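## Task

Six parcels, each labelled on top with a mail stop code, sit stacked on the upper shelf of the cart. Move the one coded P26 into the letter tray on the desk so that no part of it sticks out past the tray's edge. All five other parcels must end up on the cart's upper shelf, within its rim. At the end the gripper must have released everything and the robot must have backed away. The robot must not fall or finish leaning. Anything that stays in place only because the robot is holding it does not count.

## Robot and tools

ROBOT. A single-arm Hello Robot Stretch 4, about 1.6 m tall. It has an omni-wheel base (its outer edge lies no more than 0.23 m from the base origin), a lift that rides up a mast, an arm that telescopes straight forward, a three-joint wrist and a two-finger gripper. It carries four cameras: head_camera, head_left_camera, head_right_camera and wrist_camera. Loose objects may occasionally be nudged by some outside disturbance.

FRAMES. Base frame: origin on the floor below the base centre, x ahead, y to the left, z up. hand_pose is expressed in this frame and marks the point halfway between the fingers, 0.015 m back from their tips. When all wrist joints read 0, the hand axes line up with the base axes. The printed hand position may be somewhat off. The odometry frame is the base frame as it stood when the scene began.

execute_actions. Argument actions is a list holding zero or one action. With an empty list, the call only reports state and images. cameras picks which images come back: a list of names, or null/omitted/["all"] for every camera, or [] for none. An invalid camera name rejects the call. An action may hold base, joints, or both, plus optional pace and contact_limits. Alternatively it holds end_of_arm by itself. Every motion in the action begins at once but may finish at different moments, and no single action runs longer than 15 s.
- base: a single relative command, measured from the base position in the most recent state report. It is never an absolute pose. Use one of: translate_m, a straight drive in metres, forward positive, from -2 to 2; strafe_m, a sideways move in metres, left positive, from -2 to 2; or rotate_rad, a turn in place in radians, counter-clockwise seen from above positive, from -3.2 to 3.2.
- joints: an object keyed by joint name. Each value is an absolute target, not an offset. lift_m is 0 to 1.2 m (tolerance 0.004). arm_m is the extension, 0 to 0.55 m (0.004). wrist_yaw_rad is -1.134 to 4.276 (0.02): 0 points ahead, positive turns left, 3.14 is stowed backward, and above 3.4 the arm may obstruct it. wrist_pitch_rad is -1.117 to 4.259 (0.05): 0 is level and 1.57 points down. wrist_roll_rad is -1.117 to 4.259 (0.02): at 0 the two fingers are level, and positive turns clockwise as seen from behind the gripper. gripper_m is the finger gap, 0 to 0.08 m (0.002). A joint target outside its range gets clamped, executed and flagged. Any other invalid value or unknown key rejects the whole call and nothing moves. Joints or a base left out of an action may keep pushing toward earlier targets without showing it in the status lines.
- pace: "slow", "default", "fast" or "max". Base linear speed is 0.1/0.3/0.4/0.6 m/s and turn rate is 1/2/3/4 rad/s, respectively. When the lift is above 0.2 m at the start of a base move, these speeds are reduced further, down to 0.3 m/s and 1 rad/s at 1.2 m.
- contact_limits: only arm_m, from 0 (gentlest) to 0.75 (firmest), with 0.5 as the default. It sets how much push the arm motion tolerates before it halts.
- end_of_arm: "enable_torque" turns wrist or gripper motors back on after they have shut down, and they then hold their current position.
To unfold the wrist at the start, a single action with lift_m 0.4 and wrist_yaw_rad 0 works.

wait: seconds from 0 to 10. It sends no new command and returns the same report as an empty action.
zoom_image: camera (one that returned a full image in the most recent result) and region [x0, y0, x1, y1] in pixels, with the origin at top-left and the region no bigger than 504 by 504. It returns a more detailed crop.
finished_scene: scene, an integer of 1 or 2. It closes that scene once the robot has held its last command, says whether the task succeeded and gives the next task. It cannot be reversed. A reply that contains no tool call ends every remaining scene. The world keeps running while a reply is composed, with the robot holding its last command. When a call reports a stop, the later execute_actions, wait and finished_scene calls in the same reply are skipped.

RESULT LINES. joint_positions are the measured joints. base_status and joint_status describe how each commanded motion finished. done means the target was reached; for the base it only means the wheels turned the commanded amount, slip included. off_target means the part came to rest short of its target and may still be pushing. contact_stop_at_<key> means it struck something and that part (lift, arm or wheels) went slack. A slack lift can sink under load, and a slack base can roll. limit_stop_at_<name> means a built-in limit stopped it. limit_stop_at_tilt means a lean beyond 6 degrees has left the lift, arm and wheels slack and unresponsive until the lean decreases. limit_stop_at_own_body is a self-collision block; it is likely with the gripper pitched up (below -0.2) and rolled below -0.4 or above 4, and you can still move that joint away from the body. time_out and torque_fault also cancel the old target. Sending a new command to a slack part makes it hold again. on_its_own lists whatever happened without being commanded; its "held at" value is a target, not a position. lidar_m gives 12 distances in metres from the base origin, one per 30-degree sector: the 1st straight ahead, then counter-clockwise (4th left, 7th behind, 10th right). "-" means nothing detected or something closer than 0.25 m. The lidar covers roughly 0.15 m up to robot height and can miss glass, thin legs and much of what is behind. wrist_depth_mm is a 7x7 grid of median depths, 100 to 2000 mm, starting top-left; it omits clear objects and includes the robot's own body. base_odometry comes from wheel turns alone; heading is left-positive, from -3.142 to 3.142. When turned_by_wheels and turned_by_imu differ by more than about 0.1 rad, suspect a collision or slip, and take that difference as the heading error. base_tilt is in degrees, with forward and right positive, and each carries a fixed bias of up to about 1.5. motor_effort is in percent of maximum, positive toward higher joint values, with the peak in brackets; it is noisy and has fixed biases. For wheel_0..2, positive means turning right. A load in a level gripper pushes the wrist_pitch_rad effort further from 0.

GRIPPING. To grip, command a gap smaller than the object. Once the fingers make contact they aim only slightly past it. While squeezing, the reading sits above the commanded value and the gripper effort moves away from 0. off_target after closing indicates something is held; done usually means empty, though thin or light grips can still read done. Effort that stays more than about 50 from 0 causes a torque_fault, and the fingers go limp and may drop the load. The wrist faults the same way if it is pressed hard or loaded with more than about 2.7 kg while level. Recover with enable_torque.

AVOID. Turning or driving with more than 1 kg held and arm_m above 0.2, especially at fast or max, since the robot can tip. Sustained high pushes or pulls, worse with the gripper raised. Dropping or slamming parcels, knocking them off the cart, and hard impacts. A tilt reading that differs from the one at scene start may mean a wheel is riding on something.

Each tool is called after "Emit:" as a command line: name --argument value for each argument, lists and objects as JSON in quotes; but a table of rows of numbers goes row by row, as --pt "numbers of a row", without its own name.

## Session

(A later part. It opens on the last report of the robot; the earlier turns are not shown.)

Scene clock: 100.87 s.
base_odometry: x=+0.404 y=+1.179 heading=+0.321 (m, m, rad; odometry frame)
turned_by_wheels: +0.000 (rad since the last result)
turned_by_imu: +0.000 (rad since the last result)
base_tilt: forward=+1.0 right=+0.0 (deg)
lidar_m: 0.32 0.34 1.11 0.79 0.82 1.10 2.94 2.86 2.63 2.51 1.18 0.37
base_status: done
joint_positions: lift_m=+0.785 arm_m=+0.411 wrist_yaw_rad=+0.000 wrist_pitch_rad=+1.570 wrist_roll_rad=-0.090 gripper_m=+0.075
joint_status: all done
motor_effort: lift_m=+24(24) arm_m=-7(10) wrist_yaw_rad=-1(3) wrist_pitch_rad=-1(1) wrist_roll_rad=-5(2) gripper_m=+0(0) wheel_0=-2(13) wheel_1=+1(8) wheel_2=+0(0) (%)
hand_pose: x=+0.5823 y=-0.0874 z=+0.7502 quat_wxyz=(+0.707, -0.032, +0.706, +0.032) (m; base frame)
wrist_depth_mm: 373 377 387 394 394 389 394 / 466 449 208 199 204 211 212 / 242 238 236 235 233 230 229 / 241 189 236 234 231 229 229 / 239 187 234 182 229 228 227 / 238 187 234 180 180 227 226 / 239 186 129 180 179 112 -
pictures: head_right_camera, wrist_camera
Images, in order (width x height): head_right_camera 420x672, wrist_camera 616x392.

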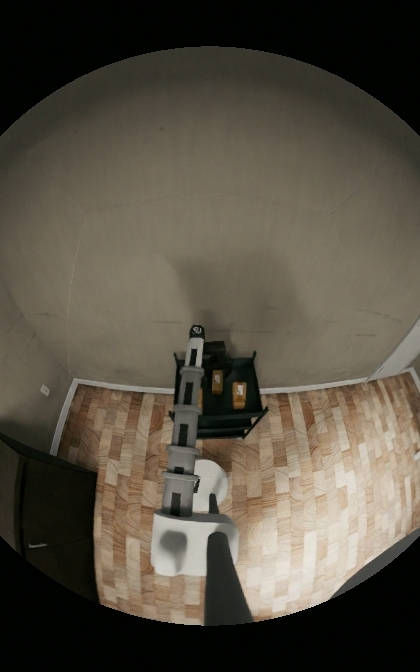

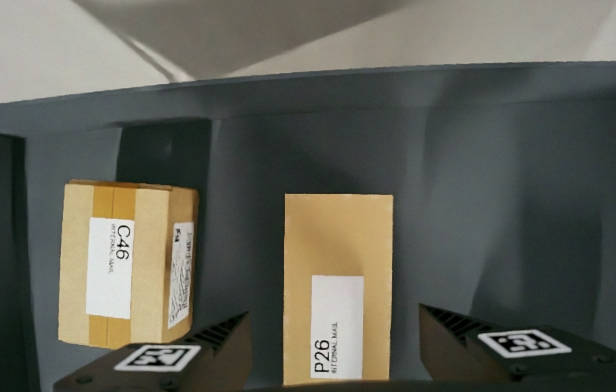

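Emit:
execute_actions --actions '[{"joints":{"lift_m":0.732}}]' --cameras '[]'

Emit:
execute_actions --actions '[{"joints":{"gripper_m":0.03}}]' --cameras '["wrist_camera"]'

Emit:
execute_actions --actions '[{"joints":{"lift_m":0.9},"pace":"fast"}]' --cameras '["wrist_camera"]'

Emit:
execute_actions --actions '[{"base":{"translate_m":-0.4},"joints":{"lift_m":1.0,"arm_m":0.05},"pace":"fast"}]' --cameras '["wrist_camera","head_camera"]'

Emit:
execute_actions --actions '[{"base":{"rotate_rad":-1.58},"pace":"fast"}]'

Scene clock: 108.40 s.
base_odometry: x=+0.404 y=+1.179 heading=+0.321 (m, m, rad; odometry frame)
turned_by_wheels: +0.000 (rad since the last result)
turned_by_imu: -0.001 (rad since the last result)
base_tilt: forward=+1.0 right=+0.0 (deg)
lidar_m: 0.33 0.34 1.09 0.78 0.82 1.10 2.94 2.87 2.63 2.53 1.22 0.38
base_status: not commanded
joint_positions: lift_m=+0.732 arm_m=+0.411 wrist_yaw_rad=+0.000 wrist_pitch_rad=+1.570 wrist_roll_rad=-0.090 gripper_m=+0.075
joint_status: all done
motor_effort: lift_m=+15(24) arm_m=-8(7) wrist_yaw_rad=-4(3) wrist_pitch_rad=-1(1) wrist_roll_rad=-2(2) gripper_m=+1(1) wheel_0=-2(2) wheel_1=+1(1) wheel_2=+0(0) (%)
hand_pose: x=+0.5823 y=-0.0874 z=+0.6979 quat_wxyz=(+0.707, -0.032, +0.706, +0.032) (m; base frame)
wrist_depth_mm: 345 129 129 128 127 128 - / 151 160 170 179 180 179 178 / 188 186 184 182 180 179 178 / 136 161 183 131 179 178 177 / 135 152 183 129 129 177 176 / 135 154 182 129 128 177 - / 134 135 129 128 128 112 -
pictures: none
No camera images: the call's "cameras" was empty. Leave "cameras" out to get every camera's image.

Scene clock: 109.40 s.
base_odometry: x=+0.404 y=+1.179 heading=+0.321 (m, m, rad; odometry frame)
turned_by_wheels: +0.000 (rad since the last result)
turned_by_imu: +0.000 (rad since the last result)
base_tilt: forward=+1.0 right=+0.0 (deg)
lidar_m: 0.34 0.33 1.10 0.80 0.80 1.09 2.94 2.86 2.63 2.52 1.21 0.38
base_status: not commanded
joint_positions: lift_m=+0.732 arm_m=+0.411 wrist_yaw_rad=+0.000 wrist_pitch_rad=+1.570 wrist_roll_rad=-0.090 gripper_m=+0.051
joint_status: gripper_m off_target (ended at +0.051, target +0.030)
on_its_own: gripper_m is held at +0.045, not at your +0.030, by its contact guard: the fingers met something
motor_effort: lift_m=+15(15) arm_m=-7(7) wrist_yaw_rad=-2(3) wrist_pitch_rad=-1(2) wrist_roll_rad=-2(3) gripper_m=-41(44) wheel_0=-2(3) wheel_1=+1(1) wheel_2=+0(0) (%)
hand_pose: x=+0.5823 y=-0.0874 z=+0.6979 quat_wxyz=(+0.707, -0.032, +0.706, +0.032) (m; base frame)
wrist_depth_mm: 347 129 129 128 127 128 - / 151 160 170 178 181 179 178 / 188 186 185 182 180 179 178 / 136 161 183 131 179 179 177 / 135 152 183 130 128 178 177 / 135 154 182 129 128 177 176 / 134 135 118 129 128 - -
pictures: wrist_camera
Images, in order (width x height): wrist_camera 616x392.

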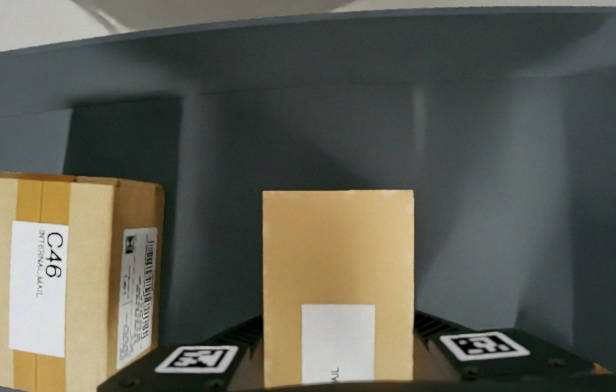

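Scene clock: 110.83 s.
base_odometry: x=+0.404 y=+1.179 heading=+0.321 (m, m, rad; odometry frame)
turned_by_wheels: +0.000 (rad since the last result)
turned_by_imu: +0.000 (rad since the last result)
base_tilt: forward=+1.0 right=+0.0 (deg)
lidar_m: 0.33 0.35 1.10 0.80 0.81 1.07 2.96 2.85 2.63 2.53 1.19 0.38
base_status: not commanded
joint_positions: lift_m=+0.900 arm_m=+0.411 wrist_yaw_rad=+0.000 wrist_pitch_rad=+1.570 wrist_roll_rad=-0.090 gripper_m=+0.051
joint_status: all done
on_its_own: gripper_m is held at +0.045, not at your +0.030, by its contact guard: the fingers met something
motor_effort: lift_m=+24(26) arm_m=-7(7) wrist_yaw_rad=-3(3) wrist_pitch_rad=-1(1) wrist_roll_rad=-4(1) gripper_m=-40(40) wheel_0=-2(3) wheel_1=+1(1) wheel_2=+0(0) (%)
hand_pose: x=+0.5823 y=-0.0874 z=+0.8652 quat_wxyz=(+0.707, -0.032, +0.706, +0.032) (m; base frame)
wrist_depth_mm: 375 377 387 394 392 389 397 / 521 539 559 564 569 559 549 / 322 357 353 349 345 342 325 / 1042 355 351 131 343 343 325 / 1042 353 301 129 129 338 336 / 1025 349 347 129 128 324 338 / 991 340 118 128 127 - -
pictures: wrist_camera
Images, in order (width x height): wrist_camera 616x392.

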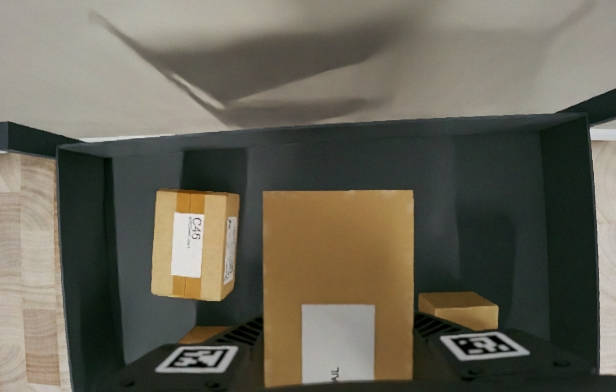

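Scene clock: 113.33 s.
base_odometry: x=+0.024 y=+1.053 heading=+0.321 (m, m, rad; odometry frame)
turned_by_wheels: +0.000 (rad since the last result)
turned_by_imu: +0.000 (rad since the last result)
base_tilt: forward=+1.0 right=+0.0 (deg)
lidar_m: 0.73 1.21 0.81 0.76 0.79 1.05 2.53 2.52 2.70 2.51 1.78 0.80
base_status: done
joint_positions: lift_m=+1.000 arm_m=+0.051 wrist_yaw_rad=+0.000 wrist_pitch_rad=+1.570 wrist_roll_rad=-0.090 gripper_m=+0.051
joint_status: all done
on_its_own: gripper_m is held at +0.045, not at your +0.030, by its contact guard: the fingers met something
motor_effort: lift_m=+24(25) arm_m=-7(8) wrist_yaw_rad=-2(3) wrist_pitch_rad=-3(3) wrist_roll_rad=-5(2) gripper_m=-40(40) wheel_0=-1(8) wheel_1=-1(3) wheel_2=-1(11) (%)
hand_pose: x=+0.2222 y=-0.0874 z=+0.9652 quat_wxyz=(+0.707, -0.032, +0.706, +0.032) (m; base frame)
wrist_depth_mm: 1160 1138 1118 1098 1098 1078 1078 / 1138 1118 1118 1098 1098 1078 1078 / 1160 1118 1118 1098 1098 1078 1060 / 1118 1118 1098 130 1098 1078 1078 / 1138 1118 1098 129 129 1060 1060 / 1138 1118 891 129 128 1060 1060 / 1138 1118 118 128 127 - -
pictures: head_camera, wrist_camera
Images, in order (width x height): head_camera 420x560, wrist_camera 616x392.

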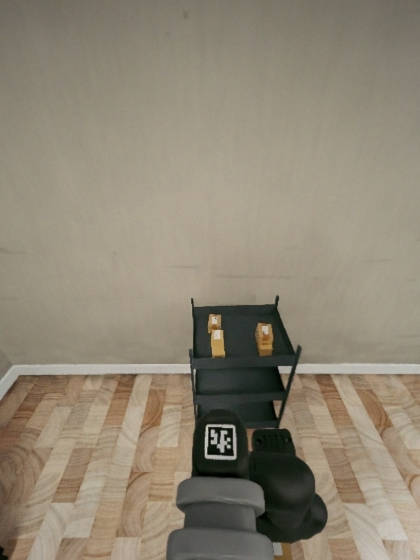

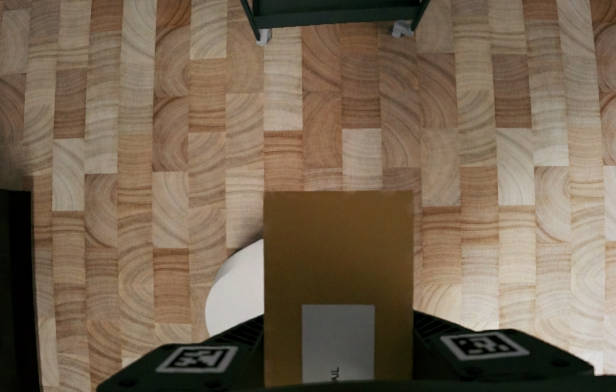

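Scene clock: 115.60 s.
base_odometry: x=+0.024 y=+1.053 heading=-1.259 (m, m, rad; odometry frame)
turned_by_wheels: -1.579 (rad since the last result)
turned_by_imu: -1.562 (rad since the last result)
base_tilt: forward=+1.0 right=+0.0 (deg)
lidar_m: 2.51 1.78 0.79 0.71 1.24 0.81 0.76 0.78 1.04 2.50 2.51 2.70
base_status: done
joint_positions: lift_m=+1.000 arm_m=+0.051 wrist_yaw_rad=+0.000 wrist_pitch_rad=+1.570 wrist_roll_rad=-0.090 gripper_m=+0.051
joint_status: not commanded
on_its_own: gripper_m is held at +0.045, not at your +0.030, by its contact guard: the fingers met something
motor_effort: lift_m=+24(24) arm_m=-7(7) wrist_yaw_rad=-3(0) wrist_pitch_rad=-1(2) wrist_roll_rad=-2(4) gripper_m=-41(40) wheel_0=+3(7) wheel_1=+3(6) wheel_2=+2(11) (%)
hand_pose: x=+0.2223 y=-0.0874 z=+0.9652 quat_wxyz=(+0.707, -0.032, +0.706, +0.032) (m; base frame)
wrist_depth_mm: 1138 1160 1138 1098 1118 1078 1078 / 1160 1160 1118 1098 1078 1078 1078 / 1138 1138 1138 1098 1098 1078 1078 / 1138 1118 1118 130 1078 1078 1078 / 1118 1138 1098 129 129 1078 1060 / 1098 1098 891 129 128 1078 1060 / 1138 1118 118 128 127 - -
pictures: head_camera, head_left_camera, head_right_camera, wrist_camera
Images, in order (width x height): head_camera 420x560, head_left_camera 420x672, head_right_camera 420x672, wrist_camera 616x392.

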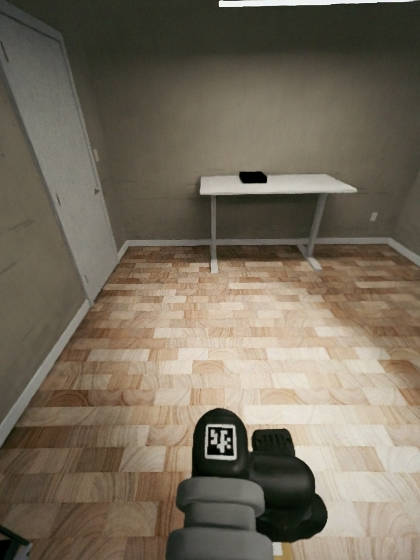

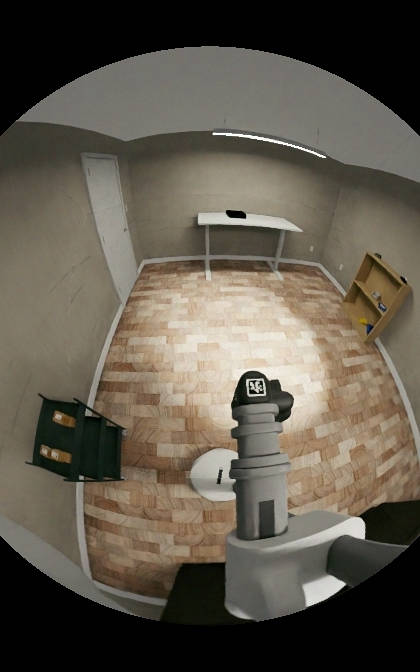

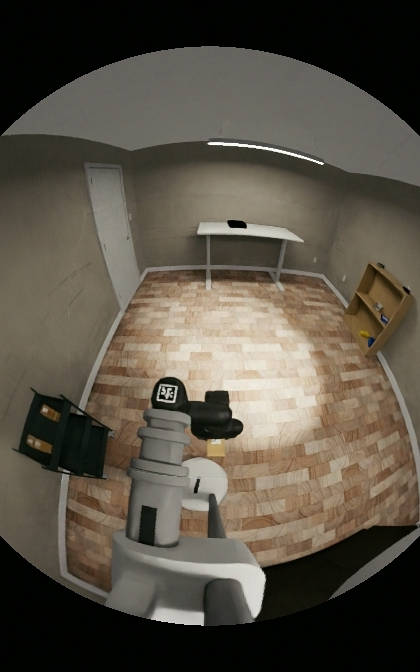

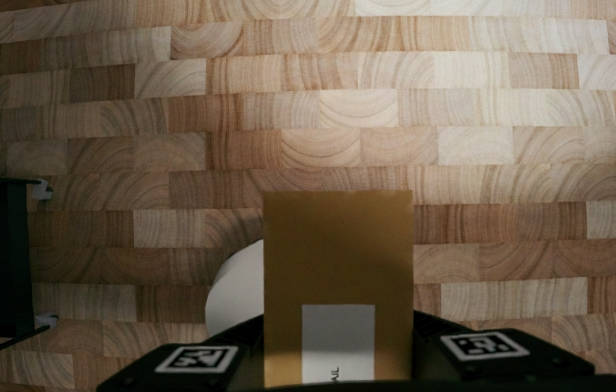

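Emit:
execute_actions --actions '[{"base":{"rotate_rad":-0.11},"pace":"fast"}]' --cameras '[]'

Emit:
execute_actions --actions '[{"base":{"translate_m":2.0},"joints":{"lift_m":1.15},"pace":"max"}]'

Scene clock: 122.33 s.
base_odometry: x=+0.024 y=+1.053 heading=-1.368 (m, m, rad; odometry frame)
turned_by_wheels: -0.110 (rad since the last result)
turned_by_imu: -0.109 (rad since the last result)
base_tilt: forward=+1.0 right=+0.0 (deg)
lidar_m: 2.53 2.05 0.82 0.73 0.70 1.50 0.76 0.76 0.95 2.52 2.52 2.75
base_status: done
joint_positions: lift_m=+1.000 arm_m=+0.051 wrist_yaw_rad=+0.000 wrist_pitch_rad=+1.570 wrist_roll_rad=-0.090 gripper_m=+0.051
joint_status: not commanded
on_its_own: gripper_m is held at +0.045, not at your +0.030, by its contact guard: the fingers met something
motor_effort: lift_m=+24(24) arm_m=-7(7) wrist_yaw_rad=-2(1) wrist_pitch_rad=-1(2) wrist_roll_rad=-3(1) gripper_m=-40(40) wheel_0=+2(4) wheel_1=+1(4) wheel_2=+3(8) (%)
hand_pose: x=+0.2223 y=-0.0874 z=+0.9652 quat_wxyz=(+0.707, -0.032, +0.706, +0.032) (m; base frame)
wrist_depth_mm: 1138 1118 1118 1098 1098 1078 1078 / 1138 1138 1118 1118 1098 1078 1078 / 1138 1138 1118 1118 1098 1078 1078 / 1118 1118 1098 130 1098 1078 1078 / 1138 1118 1138 130 129 1078 1078 / 1138 1118 904 129 128 1060 1060 / 1118 1118 118 128 127 - -
pictures: none
No camera images: the call's "cameras" was empty. Leave "cameras" out to get every camera's image.

Scene clock: 129.37 s.
base_odometry: x=+0.427 y=-0.906 heading=-1.368 (m, m, rad; odometry frame)
turned_by_wheels: +0.000 (rad since the last result)
turned_by_imu: -0.004 (rad since the last result)
base_tilt: forward=+1.0 right=+0.0 (deg)
lidar_m: 0.55 0.56 1.63 1.47 1.51 1.87 2.76 2.76 2.46 1.89 0.98 0.64
base_status: done
joint_positions: lift_m=+1.150 arm_m=+0.051 wrist_yaw_rad=+0.000 wrist_pitch_rad=+1.570 wrist_roll_rad=-0.090 gripper_m=+0.051
joint_status: all done
on_its_own: gripper_m is held at +0.045, not at your +0.030, by its contact guard: the fingers met something
motor_effort: lift_m=+24(30) arm_m=-7(7) wrist_yaw_rad=-1(2) wrist_pitch_rad=-2(3) wrist_roll_rad=-3(1) gripper_m=-40(41) wheel_0=+1(6) wheel_1=+2(6) wheel_2=-2(14) (%)
hand_pose: x=+0.2222 y=-0.0874 z=+1.1152 quat_wxyz=(+0.707, -0.032, +0.706, +0.032) (m; base frame)
wrist_depth_mm: 1281 1281 1308 1255 1255 1255 1182 / 1281 1281 1281 1255 1229 1255 1229 / 1255 1255 1255 1281 1255 1229 1229 / 1281 1281 1281 130 1229 1205 1205 / 1281 1281 1255 129 129 1205 1182 / 1255 1255 1255 129 128 1205 1182 / 1255 1255 118 128 127 - -
pictures: head_camera, head_left_camera, head_right_camera, wrist_camera
Images, in order (width x height): head_camera 420x560, head_left_camera 420x672, head_right_camera 420x672, wrist_camera 616x392.

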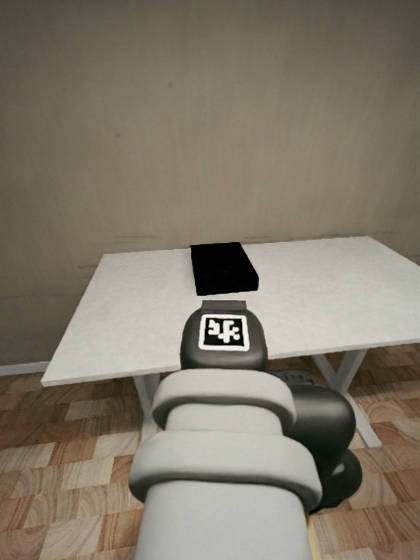

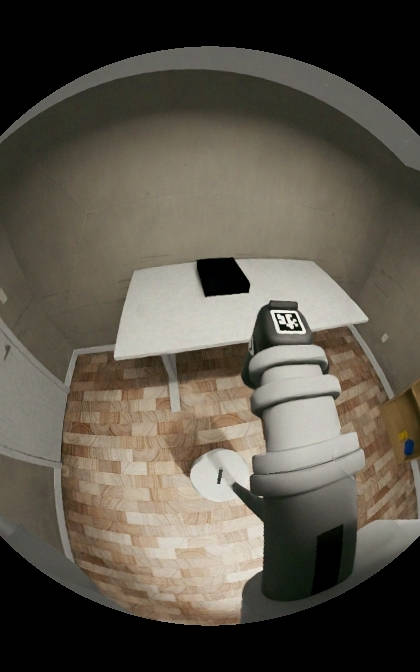

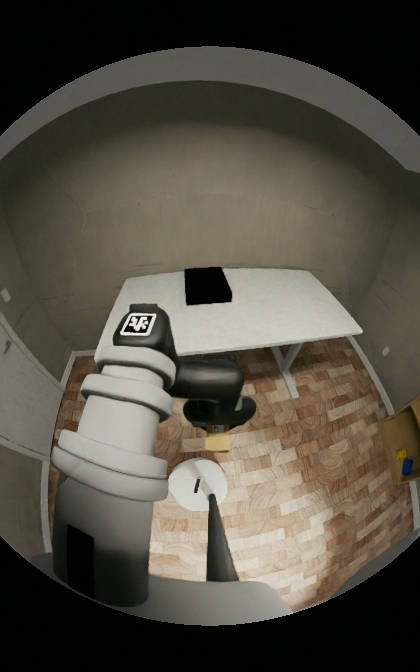

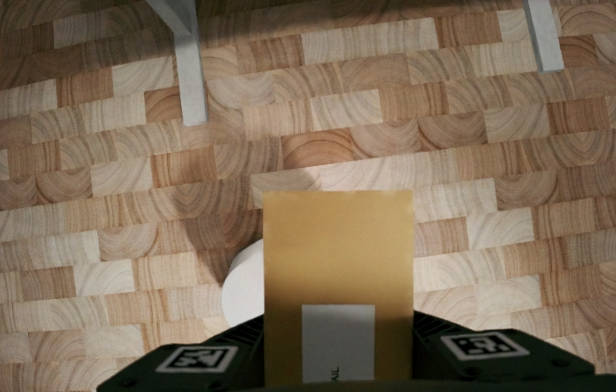

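Emit:
execute_actions --actions '[{"base":{"rotate_rad":0.06},"joints":{"arm_m":0.2},"pace":"fast"}]' --cameras '[]'

Emit:
execute_actions --actions '[{"base":{"translate_m":0.32},"joints":{"arm_m":0.45},"pace":"fast"}]'

Scene clock: 135.27 s.
base_odometry: x=+0.427 y=-0.906 heading=-1.309 (m, m, rad; odometry frame)
turned_by_wheels: +0.059 (rad since the last result)
turned_by_imu: +0.058 (rad since the last result)
base_tilt: forward=+1.1 right=+0.0 (deg)
lidar_m: 0.27 0.55 1.60 1.47 1.53 1.93 2.77 2.79 2.05 1.88 0.92 0.29
base_status: done
joint_positions: lift_m=+1.150 arm_m=+0.199 wrist_yaw_rad=+0.000 wrist_pitch_rad=+1.570 wrist_roll_rad=-0.090 gripper_m=+0.051
joint_status: all done
on_its_own: gripper_m is held at +0.045, not at your +0.030, by its contact guard: the fingers met something
motor_effort: lift_m=+24(24) arm_m=+7(8) wrist_yaw_rad=-1(3) wrist_pitch_rad=+0(2) wrist_roll_rad=-1(2) gripper_m=-41(40) wheel_0=-4(8) wheel_1=-3(3) wheel_2=-4(9) (%)
hand_pose: x=+0.3699 y=-0.0874 z=+1.1152 quat_wxyz=(+0.707, -0.032, +0.706, +0.032) (m; base frame)
wrist_depth_mm: 324 322 320 330 1255 1229 1205 / 1255 1255 1255 1255 1255 1229 1205 / 1281 1281 1255 1255 1205 1205 1229 / 1308 1255 1255 130 1229 1205 1182 / 1308 1255 1255 129 129 1205 1205 / 1281 1229 1255 129 128 1205 1205 / 1281 1255 118 128 127 - -
pictures: none
No camera images: the call's "cameras" was empty. Leave "cameras" out to get every camera's image.

Scene clock: 137.77 s.
base_odometry: x=+0.510 y=-1.215 heading=-1.309 (m, m, rad; odometry frame)
turned_by_wheels: +0.000 (rad since the last result)
turned_by_imu: -0.001 (rad since the last result)
base_tilt: forward=+1.0 right=+0.0 (deg)
lidar_m: 0.25 0.25 0.32 1.52 1.52 1.99 3.11 3.14 2.00 1.89 0.39 0.26
base_status: done
joint_positions: lift_m=+1.150 arm_m=+0.449 wrist_yaw_rad=+0.000 wrist_pitch_rad=+1.570 wrist_roll_rad=-0.090 gripper_m=+0.051
joint_status: all done
on_its_own: gripper_m is held at +0.045, not at your +0.030, by its contact guard: the fingers met something
motor_effort: lift_m=+24(24) arm_m=+7(7) wrist_yaw_rad=-2(1) wrist_pitch_rad=-1(3) wrist_roll_rad=-1(1) gripper_m=-40(39) wheel_0=+3(6) wheel_1=+1(2) wheel_2=+1(14) (%)
hand_pose: x=+0.6199 y=-0.0874 z=+1.1152 quat_wxyz=(+0.707, -0.032, +0.706, +0.032) (m; base frame)
wrist_depth_mm: 324 315 315 310 307 306 306 / 322 314 314 309 307 306 303 / 322 312 309 310 306 304 303 / 320 312 312 131 303 303 301 / 319 314 309 129 129 300 301 / 319 315 309 129 128 281 300 / 315 315 118 129 127 - -
pictures: head_camera, head_left_camera, head_right_camera, wrist_camera
Images, in order (width x height): head_camera 420x560, head_left_camera 420x672, head_right_camera 420x672, wrist_camera 616x392.

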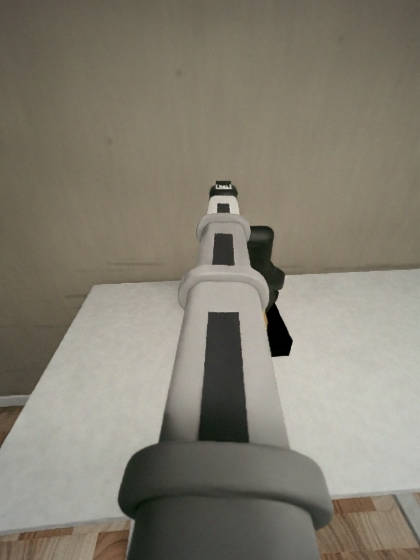

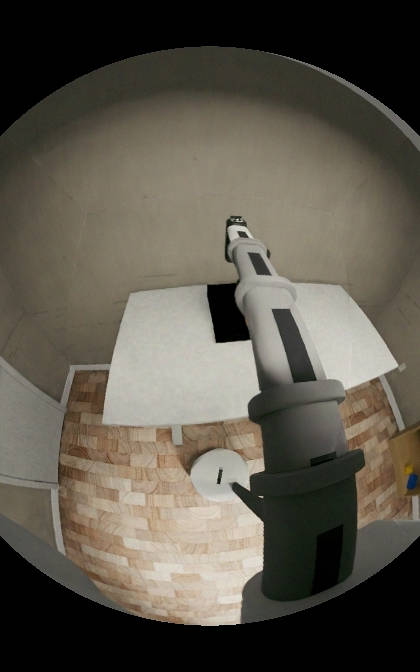

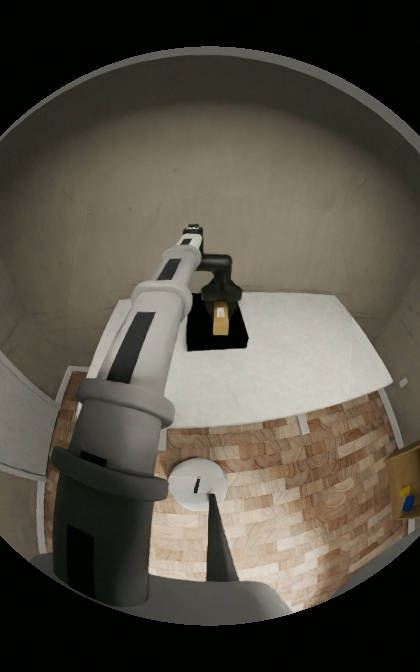

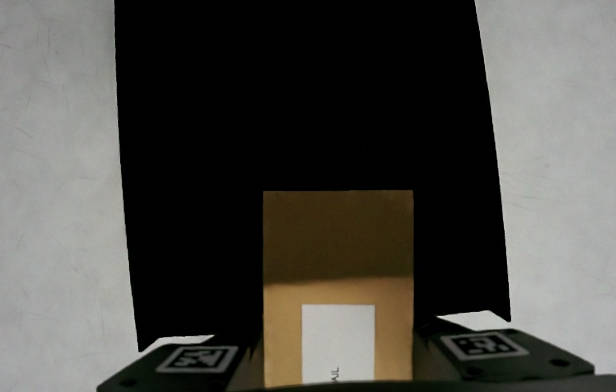

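Emit:
execute_actions --actions '[{"joints":{"arm_m":0.545,"lift_m":1.04,"wrist_roll_rad":-0.16}}]' --cameras '["wrist_camera"]'

Scene clock: 166.57 s.
base_odometry: x=+0.510 y=-1.215 heading=-1.309 (m, m, rad; odometry frame)
turned_by_wheels: +0.000 (rad since the last result)
turned_by_imu: -0.001 (rad since the last result)
base_tilt: forward=+1.0 right=+0.0 (deg)
lidar_m: 0.25 0.25 0.32 1.52 1.51 2.01 3.07 3.10 2.00 1.90 0.40 0.25
base_status: not commanded
joint_positions: lift_m=+1.040 arm_m=+0.544 wrist_yaw_rad=+0.000 wrist_pitch_rad=+1.570 wrist_roll_rad=-0.160 gripper_m=+0.051
joint_status: all done
on_its_own: gripper_m is held at +0.045, not at your +0.030, by its contact guard: the fingers met something
motor_effort: lift_m=+16(24) arm_m=+7(7) wrist_yaw_rad=-3(2) wrist_pitch_rad=+0(2) wrist_roll_rad=-2(2) gripper_m=-40(39) wheel_0=+2(3) wheel_1=+1(1) wheel_2=+1(1) (%)
hand_pose: x=+0.7148 y=-0.0874 z=+1.0059 quat_wxyz=(+0.705, -0.056, +0.705, +0.056) (m; base frame)
wrist_depth_mm: 189 206 203 202 199 197 - / 189 205 202 200 198 196 172 / 191 204 202 200 198 195 175 / 189 202 201 130 196 195 177 / 187 202 200 130 129 195 178 / 186 202 200 129 128 193 177 / 183 202 118 128 128 - -
pictures: wrist_camera
Images, in order (width x height): wrist_camera 616x392.

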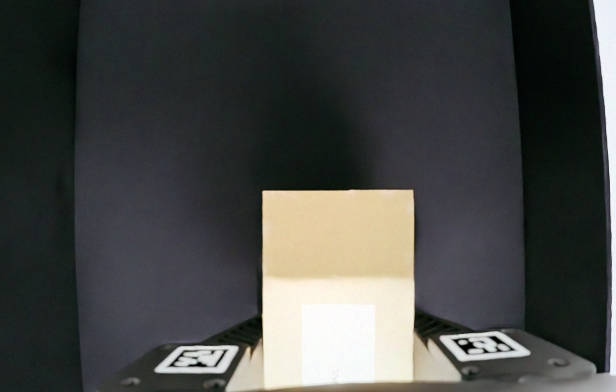

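Emit:
execute_actions --actions '[{"joints":{"lift_m":1.024}}]' --cameras '[]'

Emit:
execute_actions --actions '[{"joints":{"gripper_m":0.07}}]' --cameras '[]'

Emit:
execute_actions --actions '[{"joints":{"lift_m":1.1},"pace":"fast"}]' --cameras '[]'

Emit:
execute_actions --actions '[{"base":{"translate_m":-0.25},"joints":{"arm_m":0.1},"pace":"max"}]' --cameras '["head_right_camera","head_left_camera"]'

Scene clock: 179.90 s.
base_odometry: x=+0.510 y=-1.215 heading=-1.309 (m, m, rad; odometry frame)
turned_by_wheels: +0.000 (rad since the last result)
turned_by_imu: -0.001 (rad since the last result)
base_tilt: forward=+1.0 right=+0.0 (deg)
lidar_m: 0.25 0.25 0.32 1.50 1.51 2.03 3.07 3.12 2.02 1.89 0.41 0.25
base_status: not commanded
joint_positions: lift_m=+1.024 arm_m=+0.544 wrist_yaw_rad=+0.000 wrist_pitch_rad=+1.570 wrist_roll_rad=-0.160 gripper_m=+0.051
joint_status: all done
on_its_own: gripper_m is held at +0.045, not at your +0.030, by its contact guard: the fingers met something
motor_effort: lift_m=+16(19) arm_m=+7(7) wrist_yaw_rad=-2(1) wrist_pitch_rad=-1(1) wrist_roll_rad=-3(3) gripper_m=-41(40) wheel_0=+3(3) wheel_1=+1(1) wheel_2=+1(1) (%)
hand_pose: x=+0.7148 y=-0.0874 z=+0.9899 quat_wxyz=(+0.705, -0.056, +0.705, +0.056) (m; base frame)
wrist_depth_mm: 189 190 186 185 183 181 - / 189 188 186 184 182 181 173 / 189 188 186 183 182 180 174 / 189 187 185 131 180 179 175 / 188 186 184 130 129 179 175 / 186 185 183 129 128 178 174 / 183 186 118 129 127 - -
pictures: none
No camera images: the call's "cameras" was empty. Leave "cameras" out to get every camera's image.

Scene clock: 180.77 s.
base_odometry: x=+0.510 y=-1.215 heading=-1.309 (m, m, rad; odometry frame)
turned_by_wheels: +0.000 (rad since the last result)
turned_by_imu: +0.000 (rad since the last result)
base_tilt: forward=+1.0 right=+0.0 (deg)
lidar_m: 0.25 0.25 0.31 1.51 1.53 2.03 3.09 3.10 2.02 1.90 0.39 0.26
base_status: not commanded
joint_positions: lift_m=+1.024 arm_m=+0.544 wrist_yaw_rad=+0.000 wrist_pitch_rad=+1.570 wrist_roll_rad=-0.160 gripper_m=+0.070
joint_status: all done
motor_effort: lift_m=+16(16) arm_m=+7(7) wrist_yaw_rad=-2(3) wrist_pitch_rad=+0(1) wrist_roll_rad=-3(2) gripper_m=+0(39) wheel_0=+3(3) wheel_1=+1(1) wheel_2=+1(1) (%)
hand_pose: x=+0.7148 y=-0.0874 z=+0.9899 quat_wxyz=(+0.705, -0.056, +0.705, +0.056) (m; base frame)
wrist_depth_mm: 189 189 187 185 183 182 - / 189 189 186 185 182 181 173 / 189 187 186 184 182 180 175 / 188 187 185 132 181 179 175 / 187 187 184 131 130 179 175 / 185 185 183 131 129 178 - / 183 185 125 130 129 105 -
pictures: none
No camera images: the call's "cameras" was empty. Leave "cameras" out to get every camera's image.

Scene clock: 181.83 s.
base_odometry: x=+0.510 y=-1.215 heading=-1.309 (m, m, rad; odometry frame)
turned_by_wheels: +0.000 (rad since the last result)
turned_by_imu: +0.000 (rad since the last result)
base_tilt: forward=+1.1 right=+0.0 (deg)
lidar_m: 0.25 0.25 0.30 1.52 1.55 1.99 3.09 3.09 2.00 1.90 0.39 0.26
base_status: not commanded
joint_positions: lift_m=+1.100 arm_m=+0.544 wrist_yaw_rad=+0.000 wrist_pitch_rad=+1.570 wrist_roll_rad=-0.160 gripper_m=+0.070
joint_status: all done
motor_effort: lift_m=+24(28) arm_m=+8(7) wrist_yaw_rad=-4(3) wrist_pitch_rad=-1(1) wrist_roll_rad=-4(4) gripper_m=+1(0) wheel_0=+3(3) wheel_1=+1(1) wheel_2=+1(1) (%)
hand_pose: x=+0.7148 y=-0.0874 z=+1.0652 quat_wxyz=(+0.705, -0.056, +0.705, +0.056) (m; base frame)
wrist_depth_mm: 272 266 263 262 259 252 257 / 271 265 263 260 257 238 255 / 271 264 262 260 256 242 254 / 268 262 262 259 255 245 253 / 268 260 259 206 255 247 253 / 267 260 258 205 253 211 252 / 265 216 125 205 204 105 -
pictures: none
No camera images: the call's "cameras" was empty. Leave "cameras" out to get every camera's image.

Scene clock: 184.03 s.
base_odometry: x=+0.445 y=-0.974 heading=-1.309 (m, m, rad; odometry frame)
turned_by_wheels: +0.000 (rad since the last result)
turned_by_imu: +0.000 (rad since the last result)
base_tilt: forward=+1.0 right=+0.0 (deg)
lidar_m: 0.47 0.49 0.63 1.47 1.53 2.00 2.83 2.86 2.04 1.90 0.79 0.53
base_status: done
joint_positions: lift_m=+1.100 arm_m=+0.101 wrist_yaw_rad=+0.000 wrist_pitch_rad=+1.570 wrist_roll_rad=-0.160 gripper_m=+0.070
joint_status: all done
motor_effort: lift_m=+24(24) arm_m=-7(7) wrist_yaw_rad=+0(3) wrist_pitch_rad=-2(3) wrist_roll_rad=-3(1) gripper_m=+0(0) wheel_0=-2(4) wheel_1=+0(7) wheel_2=+0(11) (%)
hand_pose: x=+0.2721 y=-0.0874 z=+1.0652 quat_wxyz=(+0.705, -0.056, +0.705, +0.056) (m; base frame)
wrist_depth_mm: 1255 1229 1229 1205 1205 1182 1182 / 1229 1229 1182 1182 1182 1205 1182 / 1229 1229 1205 1205 1205 1182 1160 / 1229 1255 1229 1205 1182 1182 1160 / 1229 1205 1205 1060 1160 1182 1160 / 1205 1205 991 976 1182 1138 1160 / 1229 1205 125 976 1182 105 -
pictures: head_left_camera, head_right_camera
Images, in order (width x height): head_left_camera 420x672, head_right_camera 420x672.

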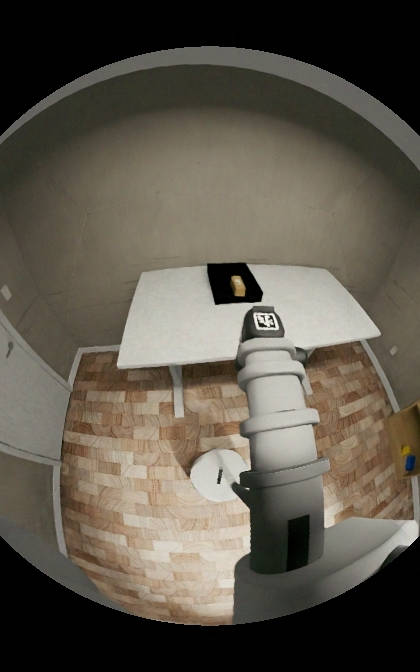

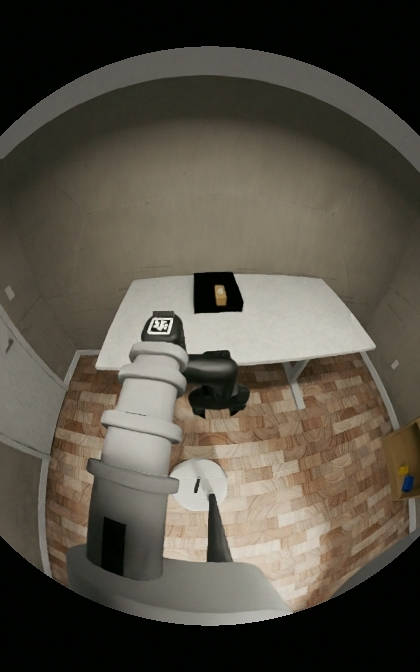

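Emit:
finished_scene --scene 1

The scene is finished: the task was done.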